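# Stow lit-lamp kits in drawers, then return signalled kit

## Task

Some or all of the kits on the tray have a lit lamp beside them, every lit lamp a different colour. Move each kit with a lit lamp into its own drawer (only drawers that held nothing at the start, never two kits in one) and close all drawers completely, leaving unlit kits on the tray. After a short delay the signal tower shows one of the lamp colours: take the kit whose lamp showed that colour, and no other, out and back onto the tray, then close all drawers completely once more. Everything must stay where it belongs without the robot holding it; finally open the grippers and pull the arms away.

## Robot and tools

Robot: two arms, left_arm and right_arm, each with seven joints and a parallel gripper. The names are just labels and do not match the left or right side of any picture.

World frame: one shared frame for both arms. Origin is on the table surface midway between the arms; +x runs out across the table, +z is up, and left_arm sits toward +y. Hand positions are in metres, orientations as quaternions in w,x,y,z order. The reported hand position can be somewhat wrong, worse when an arm is stretched far. In the gripper's own frame the fingers point along +z and close along y. The reported point lies between the pads when shut; closed fingertips extend about 33 mm past it (about 9 mm when wide open), and closing pushes the tips roughly 24 mm further out, so keep that clearance above surfaces.

Tool execute_actions, argument actions: a list holding one item or nothing. Empty list ({"actions": []}) just reports the state. A motion item is {"rows": [...], "steps": n}, n from 1 to 15 (default 15), each step lasting 1/30 s; each row is used for one step and the final row repeats to fill the remaining steps. A wait item is {"steps": n} with n up to 300 and no rows; it commands nothing and returns once that many steps have passed since the previous result. Optional pictures (true/false) controls whether camera images come back. A refused call moves nothing.

Row layout: always exactly 20 numbers, covering both arms even if one stays still. First 10 belong to left_arm: seven joint targets, then gripper position, force_limit, speed. Next 10 are the same for right_arm. Joint values are absolute target angles in radians, the same form as the Joint positions line, not offsets. Joint order and stated ranges: waist -2.744 to 2.744, shoulder -1.784 to 1.784, upper arm roll -2.901 to 2.901, elbow -3.042 to -0.152, forearm roll -2.807 to 2.807, wrist pitch 0.544 to 4.517, wrist roll -3.016 to 3.016. True ends may differ by up to 0.018 rad; a target more than 0.018 rad outside a range and beyond the current angle gets the call refused. Targets past a real end are clipped there, signalled by "joint sent to its limit" (possibly referring to an earlier action); the absence of that line proves nothing. Motion is rate-limited: each step the target stays within a lead of the measured angle (0.248 rad for the first four joints, 0.677 forearm roll, 0.715 wrist pitch, 1.54 wrist roll), and targets are scaled back if they would move the hand over 70 mm from where it is.

Gripper numbers are absolute settings scaled to [-1, 1]. position: +1 fully open (140 mm), about -0.8 pads touching, -1 keep closing until blocked. force_limit: roughly 14 N at -1, 60 N at 0, 107 N at +1 (for parts up to 40 mm wide). speed: about 30 mm/s at -1, 140 at 0, 250 at +1. To leave a gripper unchanged, repeat its previous three numbers; a 0 is an actual command. To grasp, send -1 and confirm object_status is 2. Codes: 0 moving, 1 blocked while opening, 2 blocked while closing (gripping), 3 reached target or pads met (thin items may still be held). Stopped fingers hold until the position value changes by at least 0.01 or the object yields or slips. To squeeze harder while status is 2, raise force_limit and switch position between -1 and -0.98. position_measured is in counts, 3 open to 230 closed, not linear.

Result lines: state line per arm with hand pose; Joint positions and Joint velocities per arm in joint order (rad, rad/s); joint torques (total drive output, nonzero even in free air) and external torque estimates (include friction, error and held weight; may say "no reading"). HELD marks steps where some of your row was not applied. "joint command not followed" means a clearance check altered joint targets; the rest of the row still ran. Arms keep heading for the last row's target while you reply or wait, until everything nearly stops or a step is HELD; fingers still in motion continue.

Tool zoom_image: camera (cam_head_left, cam_head_right, cam_left_wrist, cam_right_wrist) and region [x0, y0, x1, y1] in that camera's pixels, top-left origin, at most 504 by 504. Head images are 896x504, wrist images 616x616 (fisheye). Calibration data map world points into each image; errors of a few degrees and millimetres are possible.

Tool finished_scene: argument scene, the current scene number; ends it irreversibly and reports success. Not calling a tool at all ends everything.

Avoid: dropping or knocking anything off the table (instant failure); slips, slams, hard hits or hard pushes; arms touching or pressing each other. Contact torque reaching a joint load limit (waist, shoulder 35; upper arm roll 32; elbow 30; forearm roll, wrist pitch, wrist roll 12 N m) or any outside force of 40 N (held weight included) freezes that arm for 10 s. Holding loads heats motors; heed MOTOR HOT warnings to avoid a braking stop. Occasional brief tugs on held parts or pushes on loose items may occur. Smooth, economical, quick motion is preferred.

Each tool is called after "Call:" as a command line: name --argument value for each argument, lists and objects as JSON in quotes; but a table of rows of numbers goes row by row, as --pt "numbers of a row", without its own name.

## Session

Call:
execute_actions --actions '[]'

Scene clock: 0.00 s of 15600.00 s.
left_arm: end_effector_position=(+0.4309, +0.6673, +0.3597) position_measured=3 object_status=3 end_effector_quat_wxyz=(+0.092, +0.914, -0.355, -0.172) | right_arm: end_effector_position=(+0.5271, -0.0817, +0.2502) position_measured=3 object_status=3 end_effector_quat_wxyz=(-0.390, +0.815, -0.409, +0.127)
Joint positions: left_arm=[ 0.48   0.203 -0.008 -1.428  0.146  1.266 -0.326] | right_arm=[ 0.733  0.017 -0.05  -2.264  1.415  2.995 -1.392]
Joint velocities: left_arm=[ 0.    -0.    -0.001 -0.001  0.002 -0.    -0.   ] | right_arm=[ 0.     0.     0.001  0.001 -0.    -0.001 -0.001]
Joint torques (N m, as the joint torque sensors report them, + toward a larger angle): no reading
External joint torques (N m, as the arm's controller estimates them; a push from outside toward a larger angle lowers the number): no reading

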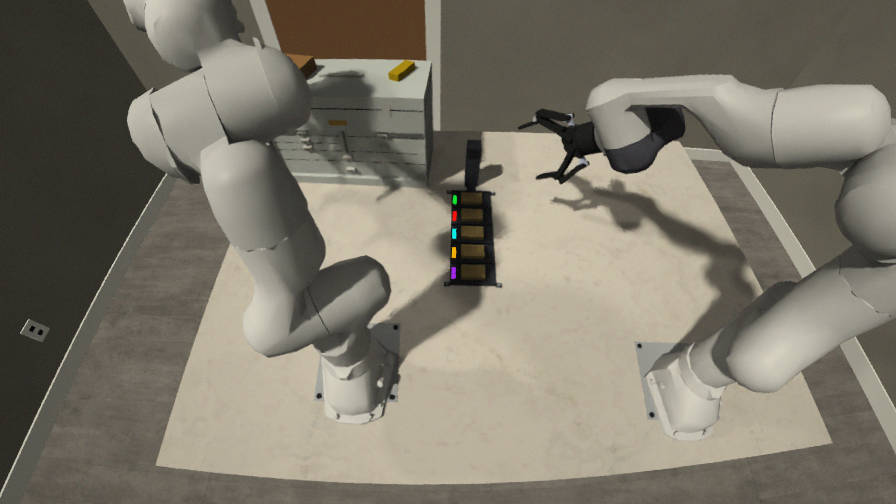

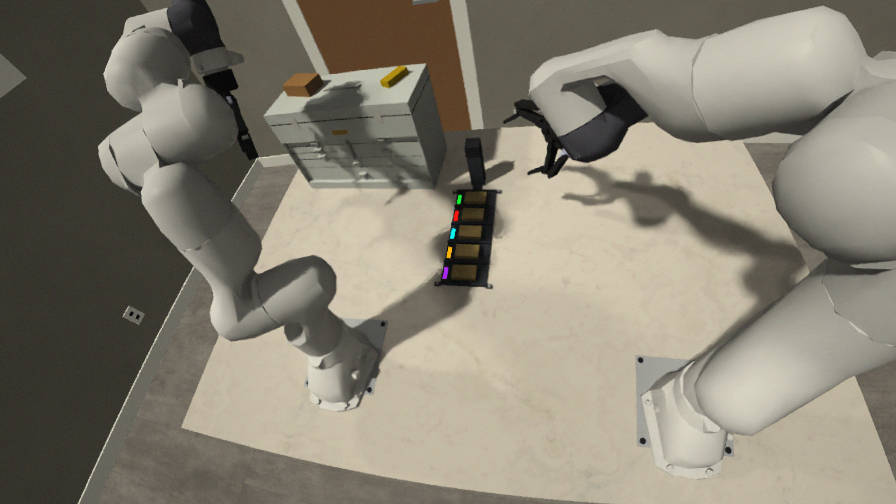

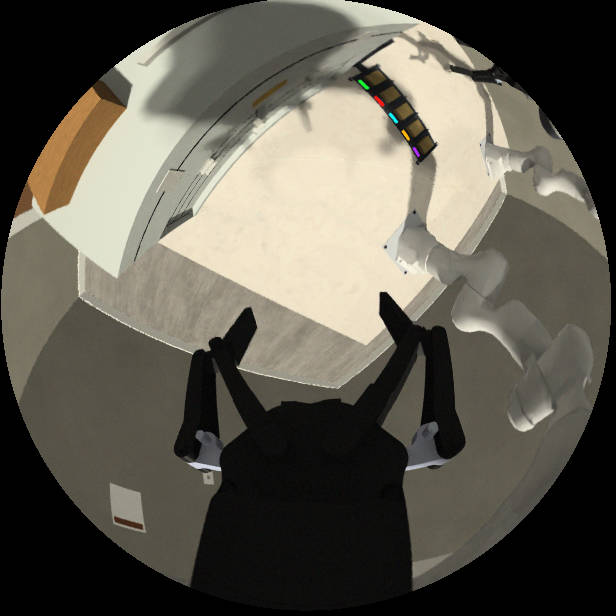

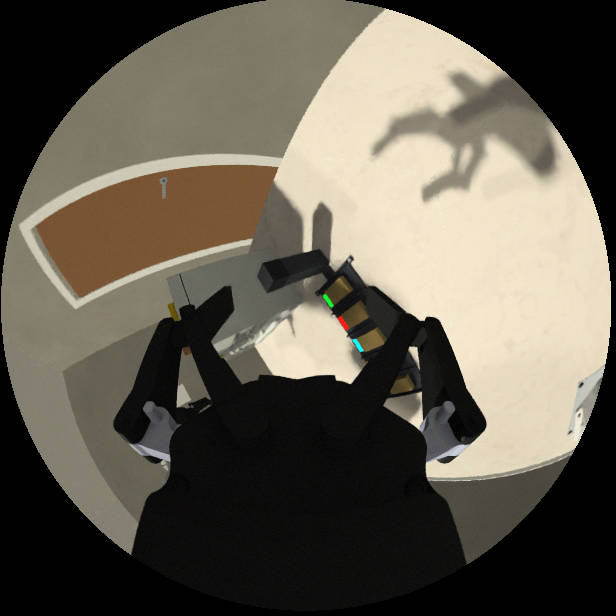

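Call:
zoom_image --camera "cam_head_right" --region '[250, 50, 520, 300]'

Call:
zoom_image --camera "cam_head_left" --region '[250, 50, 520, 300]'

Region (250, 50, 520, 300) of cam_head_right's 896x504 image, scaled by 1.867, with more detail than that image has; it fills the top 467 rows of this view, and the rest is white.

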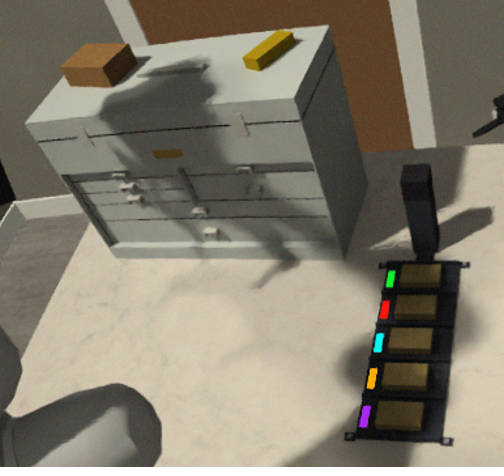

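Region (250, 50, 520, 300) of cam_head_left's 896x504 image, scaled by 1.867, with more detail than that image has; it fills the top 467 rows of this view, and the rest is white.

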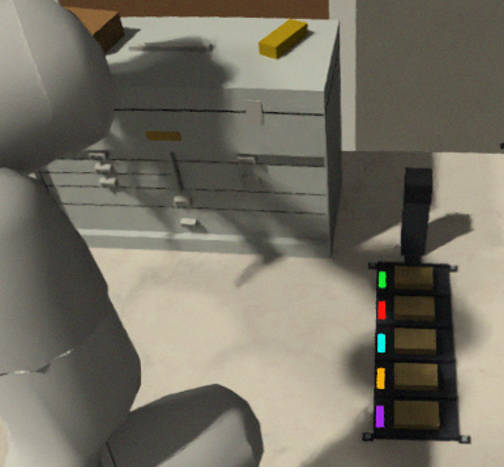

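Call:
execute_actions --actions '[{"rows":[[0.0,-0.73,0,-2.889,0,2.683,0.785,1,0,0, 0.733,0.017,-0.05,-2.264,1.415,2.995,-1.392,1,0,0]],"steps":15}]' --pictures false

Call:
execute_actions --actions '[{"steps":90}]'

Scene clock: 73.17 s of 15600.00 s.
left_arm: end_effector_position=(+0.5693, +0.5061, +0.4063) position_measured=3 object_status=3 end_effector_quat_wxyz=(-0.082, +0.733, -0.674, +0.029) | right_arm: end_effector_position=(+0.5271, -0.0817, +0.2502) position_measured=3 object_status=3 end_effector_quat_wxyz=(-0.390, +0.815, -0.409, +0.127)
Joint positions: left_arm=[ 0.162 -0.127  0.    -1.786  0.055  1.825  0.083] | right_arm=[ 0.733  0.017 -0.05  -2.264  1.415  2.995 -1.392]
Joint velocities: left_arm=[-0.56  -0.734 -0.05  -0.723 -0.12   1.156  0.707] | right_arm=[-0.    -0.002 -0.     0.002  0.    -0.001 -0.001]
Joint torques (N m, as the joint torque sensors report them, + toward a larger angle): left_arm=[  2.38 -26.57   1.83  24.83   0.67   4.16   0.67] | right_arm=[  0.47 -32.53  -1.21  23.31  -1.63   1.66   0.05]
External joint torques (N m, as the arm's controller estimates them; a push from outside toward a larger angle lowers the number): left_arm=[-1.87 -1.53 -2.35 -1.79 -0.57  0.96  0.71] | right_arm=[ 0.43 -1.44 -1.19  0.52 -0.08 -0.07  0.09]
Steps of this call (steps 1 to 90: nothing new was sent; then 69.67 s passed at rest; steps 91 to 105: all 15 steps of this action). Readings (joint positions | what the end effector reports):
91: left_arm=[0.468 0.189 -0.000 -1.452 0.138 1.300 -0.295] | right_arm=[0.733 0.017 -0.050 -2.264 1.415 2.995 -1.392] | left_arm position_measured=3 object_status=3 | right_arm position_measured=3 object_status=3
92: left_arm=[0.452 0.170 0.004 -1.477 0.130 1.336 -0.263] | right_arm=[0.733 0.017 -0.050 -2.264 1.415 2.995 -1.392] | left_arm position_measured=3 object_status=3 | right_arm position_measured=3 object_status=3
94: left_arm=[0.411 0.127 0.005 -1.525 0.114 1.408 -0.202] | right_arm=[0.733 0.017 -0.050 -2.264 1.415 2.995 -1.392] | left_arm position_measured=3 object_status=3 | right_arm position_measured=3 object_status=3
98: left_arm=[0.320 0.038 0.004 -1.617 0.088 1.555 -0.090] | right_arm=[0.733 0.017 -0.050 -2.264 1.415 2.995 -1.392] | left_arm position_measured=3 object_status=3 | right_arm position_measured=3 object_status=3
105: the state above

Scene clock: 76.17 s of 15600.00 s.
left_arm: end_effector_position=(+0.4608, +0.3978, +0.2463) position_measured=3 object_status=3 end_effector_quat_wxyz=(+0.238, -0.379, +0.889, -0.096) | right_arm: end_effector_position=(+0.5271, -0.0817, +0.2502) position_measured=3 object_status=3 end_effector_quat_wxyz=(-0.390, +0.815, -0.409, +0.127)
Joint positions: left_arm=[ 0.003 -0.728 -0.002 -2.888  0.003  2.679  0.778] | right_arm=[ 0.733  0.017 -0.05  -2.264  1.415  2.995 -1.392]
Joint velocities: left_arm=[-0.001 -0.001 -0.     0.001 -0.     0.    -0.001] | right_arm=[ 0.001  0.     0.001 -0.    -0.002 -0.001  0.   ]
Joint torques (N m, as the joint torque sensors report them, + toward a larger angle): left_arm=[-2.01 -8.85  1.4  22.61  0.06  4.1   0.38] | right_arm=[  0.29 -32.6   -1.13  23.32  -1.64   1.66   0.1 ]
External joint torques (N m, as the arm's controller estimates them; a push from outside toward a larger angle lowers the number): left_arm=[-1.99 -1.71  1.99 -1.66 -0.6   0.76  0.4 ] | right_arm=[ 0.16 -1.72 -1.2   0.65 -0.1  -0.05  0.14]
Steps of this call (steps 1 to 75: the robot went on to your last target; steps 76 to 90: nothing new was sent). Readings (joint positions | what the end effector reports):
1: left_arm=[0.143 -0.154 -0.001 -1.813 0.051 1.868 0.107] | right_arm=[0.733 0.017 -0.050 -2.264 1.415 2.995 -1.392] | left_arm position_measured=3 object_status=3 | right_arm position_measured=3 object_status=3
2: left_arm=[0.126 -0.181 -0.001 -1.842 0.047 1.913 0.132] | right_arm=[0.733 0.017 -0.050 -2.264 1.415 2.995 -1.392] | left_arm position_measured=3 object_status=3 | right_arm position_measured=3 object_status=3
4: left_arm=[0.096 -0.239 -0.002 -1.900 0.040 2.007 0.180] | right_arm=[0.733 0.017 -0.050 -2.264 1.415 2.995 -1.392] | left_arm position_measured=3 object_status=3 | right_arm position_measured=3 object_status=3
8: left_arm=[0.050 -0.382 -0.003 -2.049 0.027 2.206 0.287] | right_arm=[0.733 0.017 -0.050 -2.264 1.415 2.995 -1.392] | left_arm position_measured=3 object_status=3 | right_arm position_measured=3 object_status=3
90: the state above
All arms were judged still, so your last target was given up. Only a new action makes them travel on or press farther. Fingers that are still opening or closing keep moving.
camera_calibration (this result's frames):
cam_left_wrist: T_world_to_cam=[[-0.495828, 0.799785, -0.338375, 0.00190123], [0.407685, 0.558412, 0.722474, -0.574791], [0.766777, 0.220273, -0.602937, -0.10187], [0, 0, 0, 1]] pos_world=[0.313388, 0.341889, 0.354494]
cam_right_wrist: T_world_to_cam=[[-0.57677, -0.368073, -0.729286, 0.453508], [-0.783643, 0.501451, 0.366674, 0.353613], [0.230738, 0.782987, -0.57766, 0.263127], [0, 0, 0, 1]] pos_world=[0.477962, -0.216421, 0.353074]

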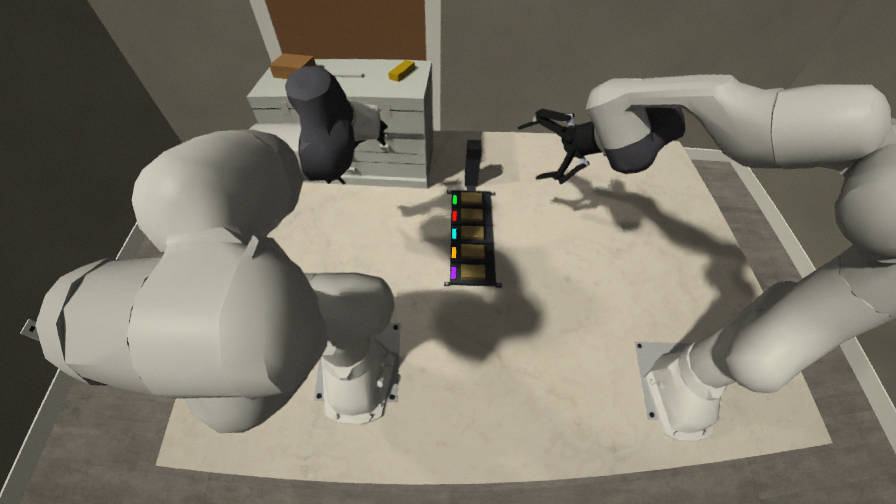

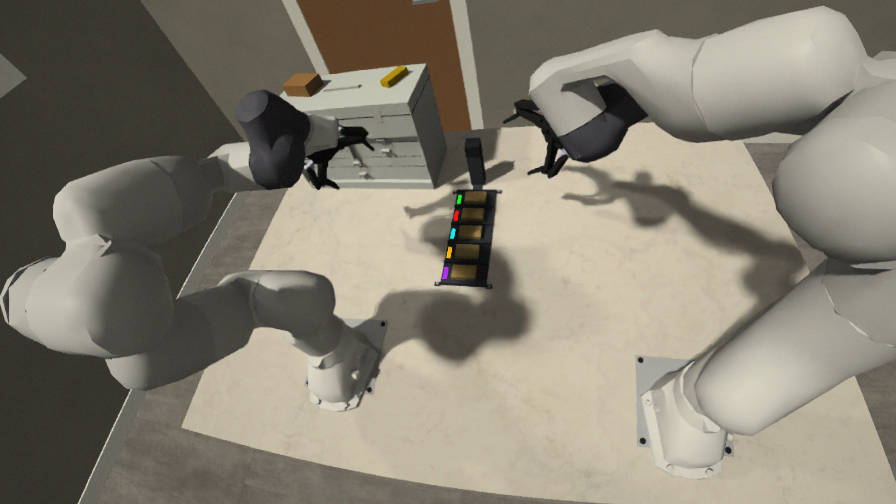

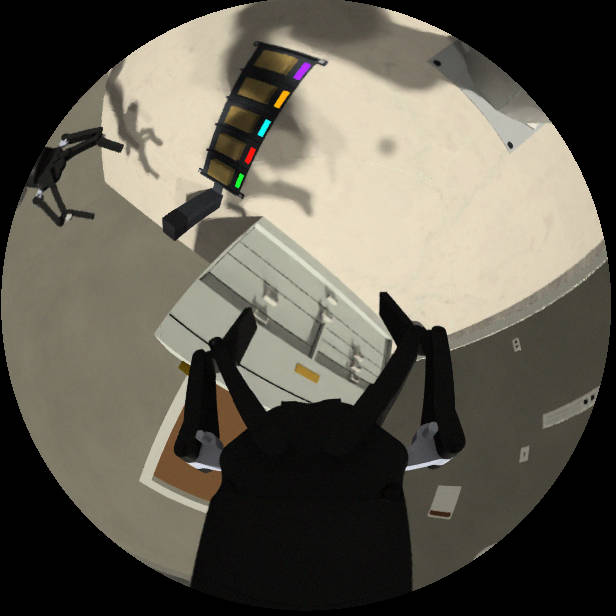

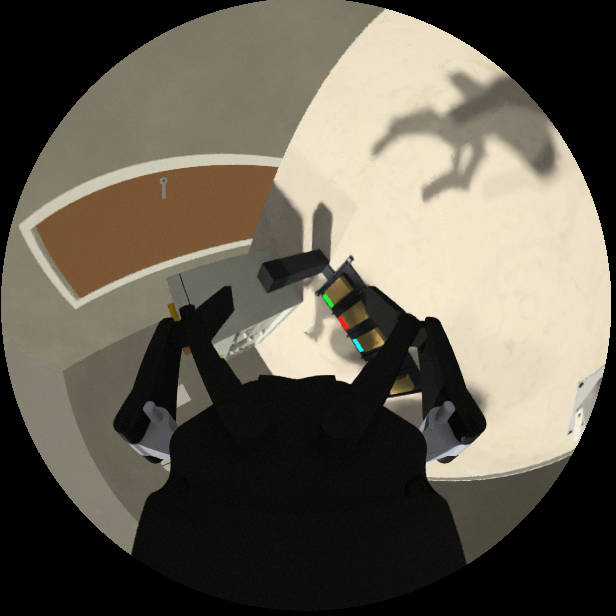

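Call:
execute_actions --actions '[{"rows":[[0.0,-0.73,0,-2.889,0,2.683,1.571,1,0,0, 0.733,0.017,-0.05,-2.264,1.415,2.995,-1.392,1,0,0]],"steps":15}]' --pictures false

Call:
execute_actions --actions '[{"steps":45}]'

Call:
zoom_image --camera "cam_left_wrist" --region '[130, 200, 480, 420]'

Scene clock: 90.70 s of 15600.00 s.
left_arm: end_effector_position=(+0.4608, +0.3977, +0.2462) position_measured=3 object_status=3 end_effector_quat_wxyz=(+0.256, -0.083, +0.963, -0.017) | right_arm: end_effector_position=(+0.5271, -0.0817, +0.2502) position_measured=3 object_status=3 end_effector_quat_wxyz=(-0.390, +0.815, -0.409, +0.127)
Joint positions: left_arm=[ 0.003 -0.728 -0.002 -2.888  0.003  2.679  1.411] | right_arm=[ 0.733  0.017 -0.05  -2.264  1.415  2.995 -1.392]
Joint velocities: left_arm=[-0.001 -0.    -0.001  0.    -0.    -0.     0.506] | right_arm=[-0.    -0.002  0.001  0.     0.001 -0.     0.   ]
Joint torques (N m, as the joint torque sensors report them, + toward a larger angle): left_arm=[-2.03 -7.86  1.32 23.16  0.15  4.09  0.53] | right_arm=[  0.44 -32.91  -0.86  22.88  -1.64   1.67   0.03]
External joint torques (N m, as the arm's controller estimates them; a push from outside toward a larger angle lowers the number): left_arm=[-2.03 -0.84  1.92 -0.97 -0.52  0.81  0.56] | right_arm=[ 0.38 -1.89 -0.86  0.17 -0.1  -0.05  0.08]
Steps of this call (steps 1 to 90: nothing new was sent; then 11.03 s passed at rest; steps 91 to 105: all 15 steps of this action). Readings (joint positions | what the end effector reports):
91: left_arm=[0.003 -0.728 -0.002 -2.888 0.003 2.679 0.854] | right_arm=[0.733 0.017 -0.050 -2.264 1.415 2.995 -1.392] | left_arm position_measured=3 object_status=3 | right_arm position_measured=3 object_status=3
92: left_arm=[0.003 -0.728 -0.002 -2.888 0.003 2.679 0.927] | right_arm=[0.733 0.017 -0.050 -2.264 1.415 2.995 -1.392] | left_arm position_measured=3 object_status=3 | right_arm position_measured=3 object_status=3
94: left_arm=[0.003 -0.728 -0.002 -2.888 0.003 2.679 1.053] | right_arm=[0.733 0.017 -0.050 -2.264 1.415 2.995 -1.392] | left_arm position_measured=3 object_status=3 | right_arm position_measured=3 object_status=3
98: left_arm=[0.003 -0.728 -0.002 -2.888 0.003 2.679 1.234] | right_arm=[0.733 0.017 -0.050 -2.264 1.415 2.995 -1.392] | left_arm position_measured=3 object_status=3 | right_arm position_measured=3 object_status=3
105: the state above

Scene clock: 92.20 s of 15600.00 s.
left_arm: end_effector_position=(+0.4608, +0.3977, +0.2462) position_measured=3 object_status=3 end_effector_quat_wxyz=(+0.257, -0.010, +0.966, +0.003) | right_arm: end_effector_position=(+0.5271, -0.0817, +0.2502) position_measured=3 object_status=3 end_effector_quat_wxyz=(-0.390, +0.815, -0.409, +0.127)
Joint positions: left_arm=[ 0.003 -0.728 -0.002 -2.888  0.003  2.679  1.563] | right_arm=[ 0.733  0.017 -0.05  -2.264  1.415  2.995 -1.392]
Joint velocities: left_arm=[-0.    -0.     0.     0.001  0.001  0.     0.003] | right_arm=[-0.     0.    -0.001 -0.     0.     0.     0.001]
Joint torques (N m, as the joint torque sensors report them, + toward a larger angle): left_arm=[-2.07 -7.42  1.02 22.25  0.24  4.    0.35] | right_arm=[  0.91 -32.54  -1.08  22.8   -1.6    1.64   0.07]
External joint torques (N m, as the arm's controller estimates them; a push from outside toward a larger angle lowers the number): left_arm=[-2.07 -0.42  1.61 -1.9  -0.44  0.71  0.37] | right_arm=[ 1.09 -1.55 -0.84  0.08 -0.07 -0.11  0.11]
Steps of this call (steps 1 to 45: the robot went on to your last target). Readings (joint positions | what the end effector reports):
1: left_arm=[0.003 -0.728 -0.002 -2.888 0.003 2.679 1.427] | right_arm=[0.733 0.017 -0.050 -2.264 1.415 2.995 -1.392] | left_arm position_measured=3 object_status=3 | right_arm position_measured=3 object_status=3
2: left_arm=[0.003 -0.728 -0.002 -2.888 0.003 2.679 1.441] | right_arm=[0.733 0.017 -0.050 -2.264 1.415 2.995 -1.392] | left_arm position_measured=3 object_status=3 | right_arm position_measured=3 object_status=3
4: left_arm=[0.003 -0.728 -0.002 -2.888 0.003 2.679 1.465] | right_arm=[0.733 0.017 -0.050 -2.264 1.415 2.995 -1.392] | left_arm position_measured=3 object_status=3 | right_arm position_measured=3 object_status=3
8: left_arm=[0.003 -0.728 -0.002 -2.888 0.003 2.679 1.500] | right_arm=[0.733 0.017 -0.050 -2.264 1.415 2.995 -1.392] | left_arm position_measured=3 object_status=3 | right_arm position_measured=3 object_status=3
45: the state above
All arms were judged still, so your last target was given up. Only a new action makes them travel on or press farther. Fingers that are still opening or closing keep moving.
camera_calibration (this result's frames):
cam_left_wrist: T_world_to_cam=[[0.145684, 0.988867, 0.030298, -0.459665], [0.575346, -0.109596, 0.810534, -0.408006], [0.804831, -0.10065, -0.584907, 0.00379902], [0, 0, 0, 1]] pos_world=[0.298653, 0.410214, 0.346852]
cam_right_wrist: T_world_to_cam=[[-0.57677, -0.368073, -0.729287, 0.453508], [-0.783643, 0.501451, 0.366674, 0.353613], [0.230738, 0.782987, -0.57766, 0.263127], [0, 0, 0, 1]] pos_world=[0.477962, -0.216421, 0.353074]

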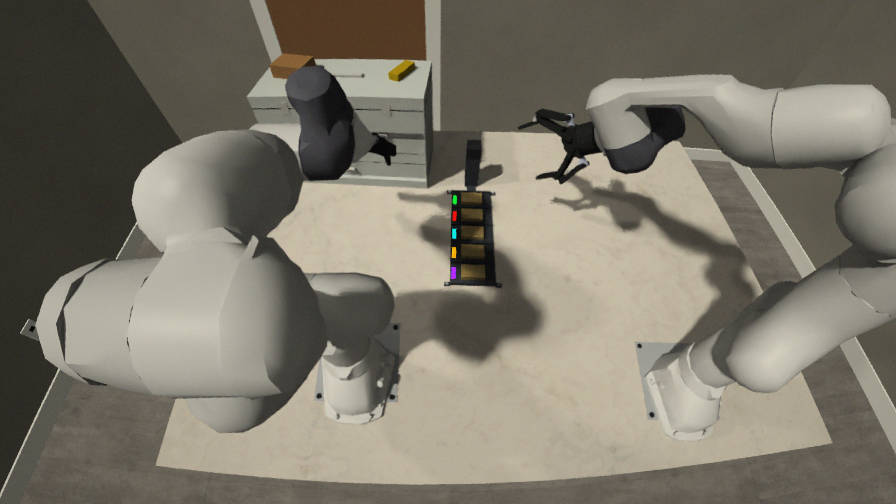

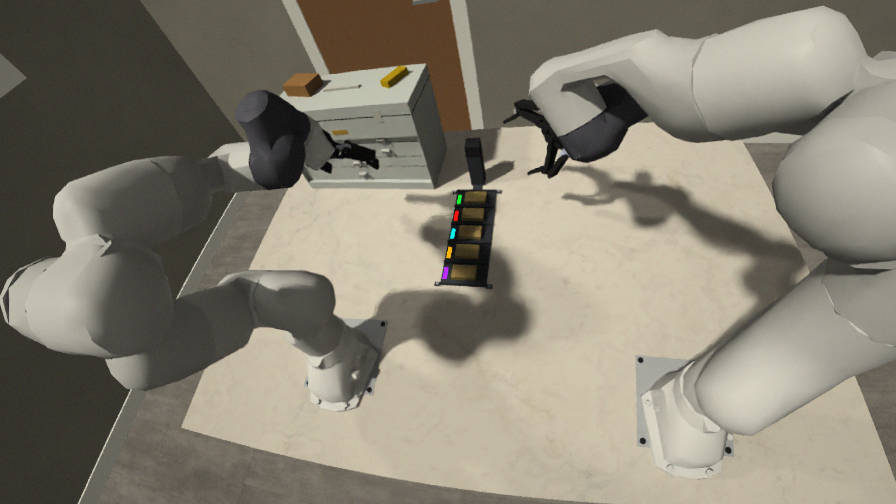

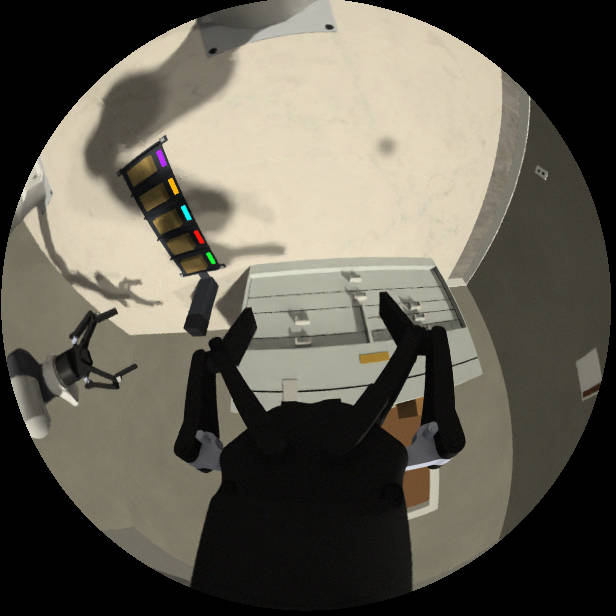

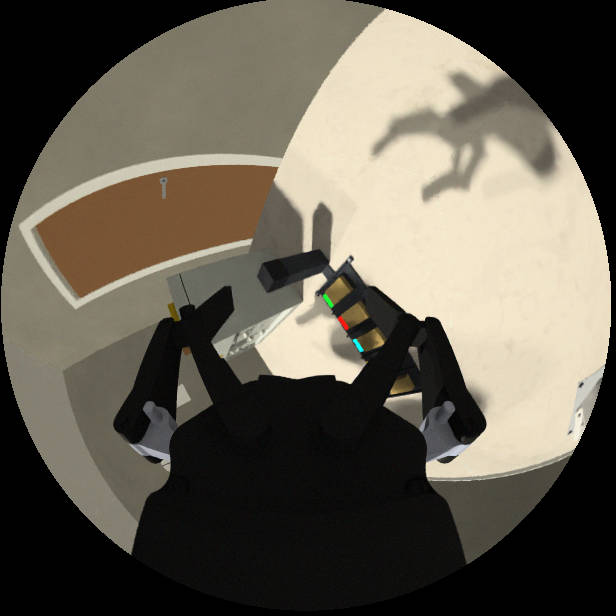

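Region (130, 200, 480, 420) of cam_left_wrist's 616x616 image, scaled by 1.440, with more detail than that image has; it fills the top 317 rows of this view, and the rest is white.

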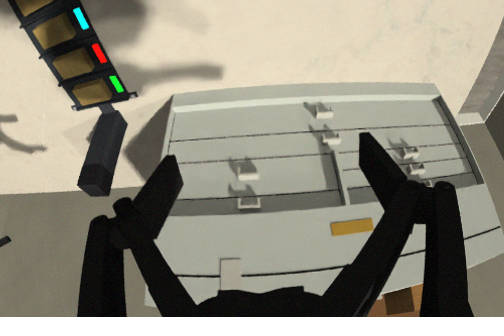

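Call:
execute_actions --actions '[{"rows":[[0.1475,-0.086,0,-2.692,0,3.129,1.79,0,0,0, 0.733,0.017,-0.05,-2.264,1.415,2.995,-1.392,1,0,0]],"steps":15}]' --pictures false

Call:
execute_actions --actions '[{"steps":90}]'

Scene clock: 148.93 s of 15600.00 s.
left_arm: end_effector_position=(+0.5447, +0.4753, +0.1216) position_measured=108 object_status=0 end_effector_quat_wxyz=(+0.229, -0.002, +0.973, +0.036) | right_arm: end_effector_position=(+0.5271, -0.0817, +0.2502) position_measured=3 object_status=3 end_effector_quat_wxyz=(-0.390, +0.815, -0.409, +0.127)
Joint positions: left_arm=[ 0.144 -0.091 -0.001 -2.701  0.002  3.077  1.722] | right_arm=[ 0.733  0.017 -0.05  -2.264  1.415  2.995 -1.392]
Joint velocities: left_arm=[0.011 0.144 0.    0.018 0.001 0.257 0.202] | right_arm=[ 0.002 -0.001 -0.001  0.001 -0.001  0.    -0.   ]
Joint torques (N m, as the joint torque sensors report them, + toward a larger angle): left_arm=[  0.59 -27.03   1.08  22.11   0.     4.81   0.48] | right_arm=[  0.13 -33.02  -1.26  23.06  -1.61   1.69   0.06]
External joint torques (N m, as the arm's controller estimates them; a push from outside toward a larger angle lowers the number): left_arm=[ 0.68  2.36  1.27 -0.35 -0.43  0.85  0.49] | right_arm=[ 0.21 -2.03 -1.12  0.31 -0.07 -0.06  0.1 ]
Steps of this call (steps 1 to 90: nothing new was sent; then 53.23 s passed at rest; steps 91 to 105: all 15 steps of this action). Readings (joint positions | what the end effector reports):
91: left_arm=[0.014 -0.708 -0.004 -2.873 0.003 2.703 1.572] | right_arm=[0.733 0.017 -0.050 -2.264 1.415 2.995 -1.392] | left_arm position_measured=3 object_status=0 | right_arm position_measured=3 object_status=3
92: left_arm=[0.030 -0.677 -0.004 -2.850 0.003 2.732 1.580] | right_arm=[0.733 0.017 -0.050 -2.264 1.415 2.995 -1.392] | left_arm position_measured=10 object_status=0 | right_arm position_measured=3 object_status=3
94: left_arm=[0.063 -0.603 -0.004 -2.800 0.003 2.801 1.600] | right_arm=[0.733 0.017 -0.050 -2.264 1.415 2.995 -1.392] | left_arm position_measured=25 object_status=0 | right_arm position_measured=3 object_status=3
98: left_arm=[0.125 -0.349 -0.002 -2.705 0.002 2.968 1.657] | right_arm=[0.733 0.017 -0.050 -2.264 1.415 2.995 -1.392] | left_arm position_measured=55 object_status=0 | right_arm position_measured=3 object_status=3
105: the state above

Scene clock: 151.93 s of 15600.00 s.
left_arm: end_effector_position=(+0.5589, +0.4780, +0.1339) position_measured=129 object_status=3 end_effector_quat_wxyz=(+0.252, +0.027, +0.966, +0.048) | right_arm: end_effector_position=(+0.5271, -0.0817, +0.2502) position_measured=3 object_status=3 end_effector_quat_wxyz=(-0.390, +0.815, -0.409, +0.127)
Joint positions: left_arm=[ 0.145 -0.087 -0.001 -2.693  0.002  3.125  1.783] | right_arm=[ 0.733  0.017 -0.05  -2.264  1.415  2.995 -1.392]
Joint velocities: left_arm=[-0.001 -0.002  0.    -0.001  0.002 -0.001  0.001] | right_arm=[ 0.    -0.001 -0.001 -0.    -0.     0.001 -0.   ]
Joint torques (N m, as the joint torque sensors report them, + toward a larger angle): left_arm=[  0.59 -23.27   1.33  19.34   0.12   4.     0.43] | right_arm=[  0.63 -32.79  -0.8   22.86  -1.6    1.65   0.05]
External joint torques (N m, as the arm's controller estimates them; a push from outside toward a larger angle lowers the number): left_arm=[ 0.6   0.66  1.42  0.2  -0.3   0.7   0.44] | right_arm=[ 0.69 -1.79 -0.69  0.17 -0.07 -0.09  0.09]
Steps of this call (steps 1 to 30: the robot went on to your last target; steps 31 to 90: nothing new was sent). Readings (joint positions | what the end effector reports):
1: left_arm=[0.144 -0.088 -0.001 -2.700 0.002 3.085 1.729] | right_arm=[0.733 0.017 -0.050 -2.264 1.415 2.995 -1.392] | left_arm position_measured=116 object_status=0 | right_arm position_measured=3 object_status=3
2: left_arm=[0.144 -0.087 -0.001 -2.698 0.002 3.092 1.734] | right_arm=[0.733 0.017 -0.050 -2.264 1.415 2.995 -1.392] | left_arm position_measured=123 object_status=0 | right_arm position_measured=3 object_status=3
4: left_arm=[0.144 -0.087 -0.001 -2.695 0.002 3.103 1.744] | right_arm=[0.733 0.017 -0.050 -2.264 1.415 2.995 -1.392] | left_arm position_measured=129 object_status=0 | right_arm position_measured=3 object_status=3
8: left_arm=[0.145 -0.087 -0.001 -2.694 0.002 3.115 1.758] | right_arm=[0.733 0.017 -0.050 -2.264 1.415 2.995 -1.392] | left_arm position_measured=129 object_status=0 | right_arm position_measured=3 object_status=3
90: the state above
All arms were judged still, so your last target was given up. Only a new action makes them travel on or press farther. Fingers that are still opening or closing keep moving.
camera_calibration (this result's frames):
cam_left_wrist: T_world_to_cam=[[0.194448, 0.97189, 0.13274, -0.58277], [0.575251, -0.222594, 0.787107, -0.307369], [0.794529, -0.0766925, -0.602364, -0.136191], [0, 0, 0, 1]] pos_world=[0.39834, 0.487525, 0.237253]
cam_right_wrist: T_world_to_cam=[[-0.57677, -0.368073, -0.729287, 0.453508], [-0.783643, 0.501451, 0.366674, 0.353613], [0.230738, 0.782987, -0.57766, 0.263127], [0, 0, 0, 1]] pos_world=[0.477962, -0.216421, 0.353074]

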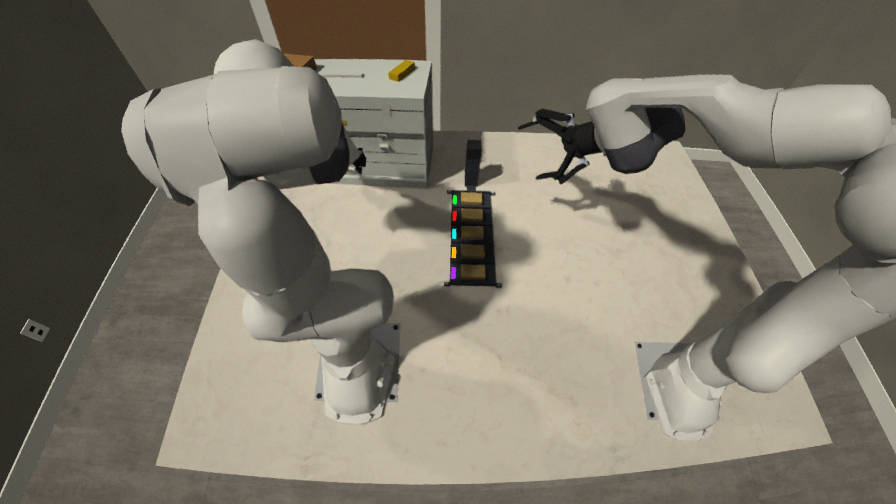

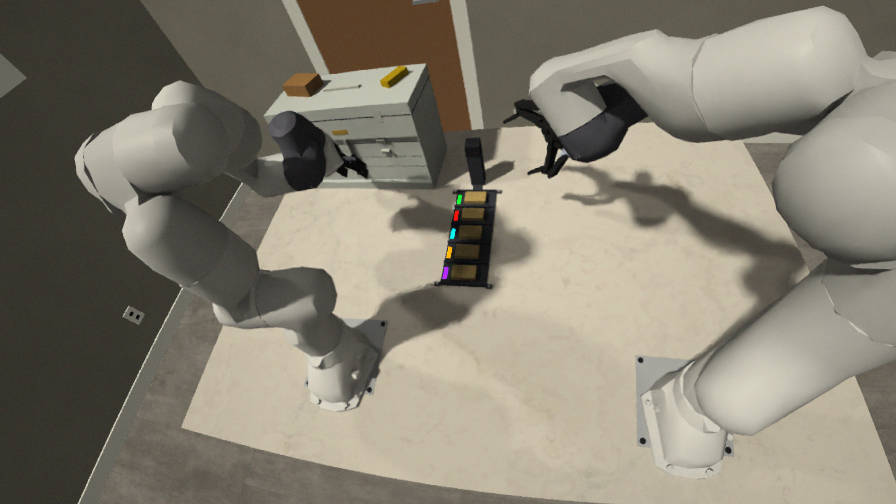

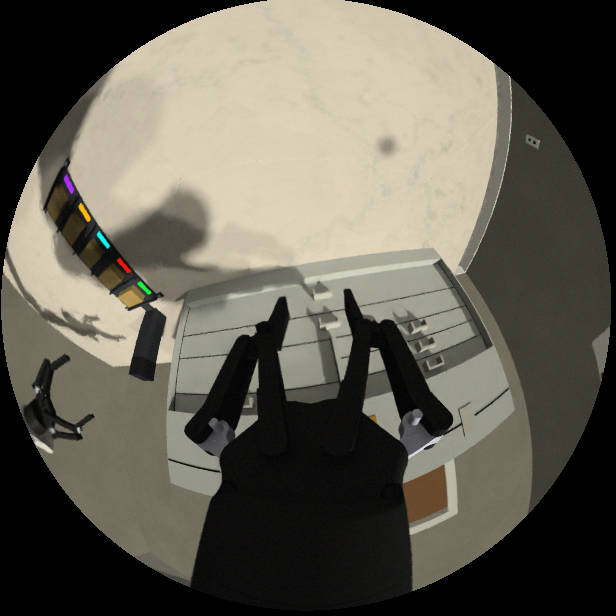

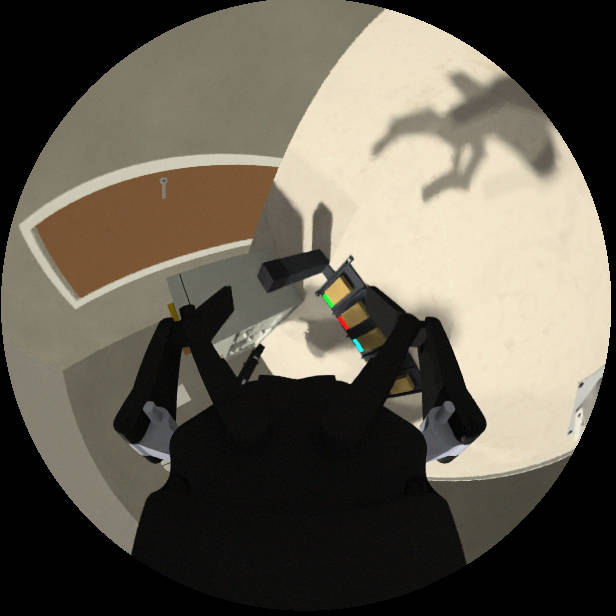

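Call:
zoom_image --camera "cam_left_wrist" --region '[170, 230, 520, 420]'

Region (170, 230, 520, 420) of cam_left_wrist's 616x616 image, scaled by 1.440, with more detail than that image has; it fills the top 274 rows of this view, and the rest is white.

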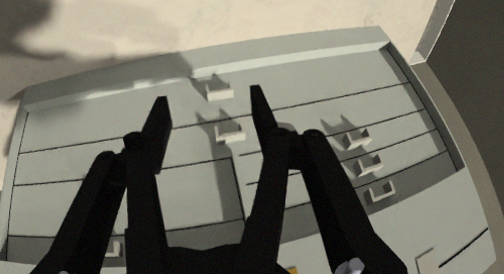

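Call:
execute_actions --actions '[{"rows":[[0.163,0.128,0,-2.563,0,3.218,1.80,0,0,0, 0.733,0.017,-0.05,-2.264,1.415,2.995,-1.392,1,0,0]],"steps":15}]' --pictures false

Call:
execute_actions --actions '[{"steps":60}]'

Scene clock: 186.90 s of 15600.00 s.
left_arm: end_effector_position=(+0.5984, +0.4933, +0.0934) position_measured=129 object_status=3 end_effector_quat_wxyz=(+0.251, +0.024, +0.966, +0.050) | right_arm: end_effector_position=(+0.5271, -0.0817, +0.2502) position_measured=3 object_status=3 end_effector_quat_wxyz=(-0.390, +0.815, -0.409, +0.127)
Joint positions: left_arm=[ 0.16   0.126 -0.001 -2.565  0.002  3.209  1.791] | right_arm=[ 0.733  0.017 -0.05  -2.264  1.415  2.995 -1.392]
Joint velocities: left_arm=[ 0.001 -0.002  0.     0.004 -0.     0.03   0.007] | right_arm=[ 0.001 -0.001  0.     0.002 -0.002 -0.    -0.001]
Joint torques (N m, as the joint torque sensors report them, + toward a larger angle): left_arm=[  0.79 -28.4    1.32  18.13   0.03   4.12   0.49] | right_arm=[  0.25 -32.91  -0.7   23.21  -1.64   1.66   0.04]
External joint torques (N m, as the arm's controller estimates them; a push from outside toward a larger angle lowers the number): left_arm=[ 0.71  1.44  1.13  0.38 -0.32  0.83  0.5 ] | right_arm=[ 0.17 -1.86 -0.73  0.45 -0.09 -0.06  0.08]
Steps of this call (steps 1 to 90: nothing new was sent; then 31.47 s passed at rest; steps 91 to 105: all 15 steps of this action). Readings (joint positions | what the end effector reports):
91: left_arm=[0.148 -0.045 -0.001 -2.659 0.002 3.141 1.784] | right_arm=[0.733 0.017 -0.050 -2.264 1.415 2.995 -1.392] | left_arm position_measured=129 object_status=3 | right_arm position_measured=3 object_status=3
92: left_arm=[0.152 0.011 -0.001 -2.620 0.002 3.156 1.785] | right_arm=[0.733 0.017 -0.050 -2.264 1.415 2.995 -1.392] | left_arm position_measured=129 object_status=3 | right_arm position_measured=3 object_status=3
94: left_arm=[0.157 0.083 -0.001 -2.587 0.002 3.175 1.787] | right_arm=[0.733 0.017 -0.050 -2.264 1.415 2.995 -1.392] | left_arm position_measured=129 object_status=3 | right_arm position_measured=3 object_status=3
98: left_arm=[0.160 0.124 -0.001 -2.572 0.002 3.194 1.789] | right_arm=[0.733 0.017 -0.050 -2.264 1.415 2.995 -1.392] | left_arm position_measured=129 object_status=3 | right_arm position_measured=3 object_status=3
105: the state above

Scene clock: 188.90 s of 15600.00 s.
left_arm: end_effector_position=(+0.5997, +0.4936, +0.0946) position_measured=129 object_status=3 end_effector_quat_wxyz=(+0.254, +0.025, +0.966, +0.051) | right_arm: end_effector_position=(+0.5271, -0.0817, +0.2502) position_measured=3 object_status=3 end_effector_quat_wxyz=(-0.390, +0.815, -0.409, +0.127)
Joint positions: left_arm=[ 0.16   0.126 -0.001 -2.564  0.002  3.214  1.793] | right_arm=[ 0.733  0.017 -0.05  -2.264  1.415  2.995 -1.392]
Joint velocities: left_arm=[ 0.001 -0.     0.     0.001  0.001 -0.     0.001] | right_arm=[-0.002 -0.002  0.002  0.     0.001 -0.001 -0.001]
Joint torques (N m, as the joint torque sensors report them, + toward a larger angle): left_arm=[  0.42 -28.21   0.64  18.16   0.08   4.08   0.45] | right_arm=[  0.59 -32.97  -1.14  23.02  -1.62   1.61  -0.02]
External joint torques (N m, as the arm's controller estimates them; a push from outside toward a larger angle lowers the number): left_arm=[ 0.43  1.63  0.53  0.33 -0.28  0.77  0.46] | right_arm=[ 0.68 -1.87 -0.99  0.26 -0.08 -0.14  0.02]
Steps of this call (steps 1 to 15: the robot went on to your last target; steps 16 to 60: nothing new was sent). Readings (joint positions | what the end effector reports):
1: left_arm=[0.160 0.126 -0.001 -2.565 0.002 3.210 1.792] | right_arm=[0.733 0.017 -0.050 -2.264 1.415 2.995 -1.392] | left_arm position_measured=129 object_status=3 | right_arm position_measured=3 object_status=3
2: left_arm=[0.160 0.126 -0.001 -2.565 0.002 3.211 1.792] | right_arm=[0.733 0.017 -0.050 -2.264 1.415 2.995 -1.392] | left_arm position_measured=129 object_status=3 | right_arm position_measured=3 object_status=3
4: left_arm=[0.160 0.126 -0.001 -2.565 0.002 3.212 1.792] | right_arm=[0.733 0.017 -0.050 -2.264 1.415 2.995 -1.392] | left_arm position_measured=129 object_status=3 | right_arm position_measured=3 object_status=3
8: left_arm=[0.160 0.126 -0.001 -2.565 0.002 3.213 1.792] | right_arm=[0.733 0.017 -0.050 -2.264 1.415 2.995 -1.392] | left_arm position_measured=129 object_status=3 | right_arm position_measured=3 object_status=3
60: the state above
All arms were judged still, so your last target was given up. Only a new action makes them travel on or press farther. Fingers that are still opening or closing keep moving.
camera_calibration (this result's frames):
cam_left_wrist: T_world_to_cam=[[0.1874, 0.972476, 0.13846, -0.597259], [0.573727, -0.222778, 0.788167, -0.29555], [0.797319, -0.0682641, -0.599685, -0.197101], [0, 0, 0, 1]] pos_world=[0.438644, 0.501523, 0.197441]
cam_right_wrist: T_world_to_cam=[[-0.57677, -0.368073, -0.729286, 0.453508], [-0.783643, 0.501451, 0.366674, 0.353613], [0.230738, 0.782987, -0.57766, 0.263127], [0, 0, 0, 1]] pos_world=[0.477962, -0.216421, 0.353074]

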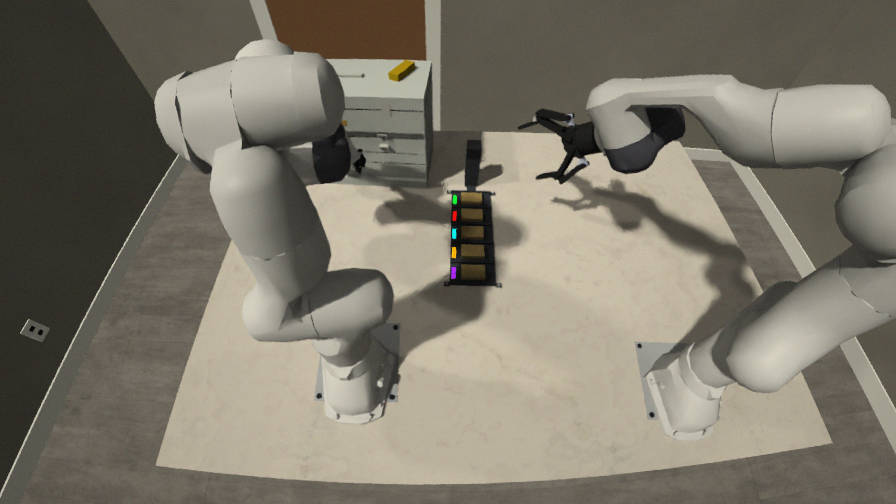

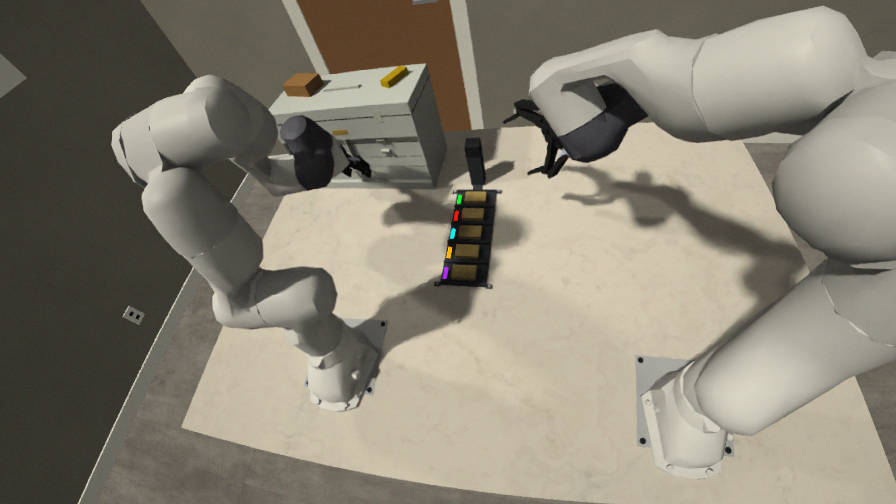

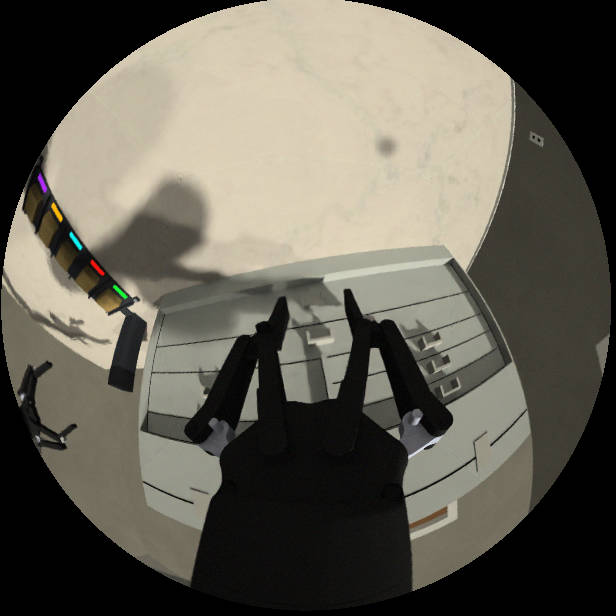

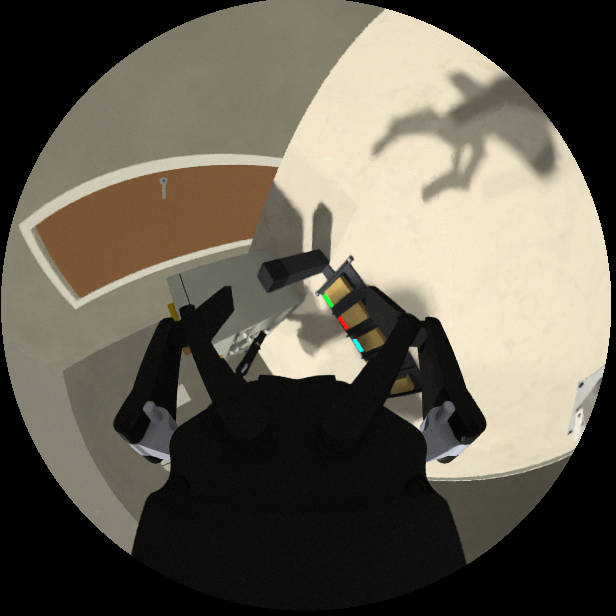

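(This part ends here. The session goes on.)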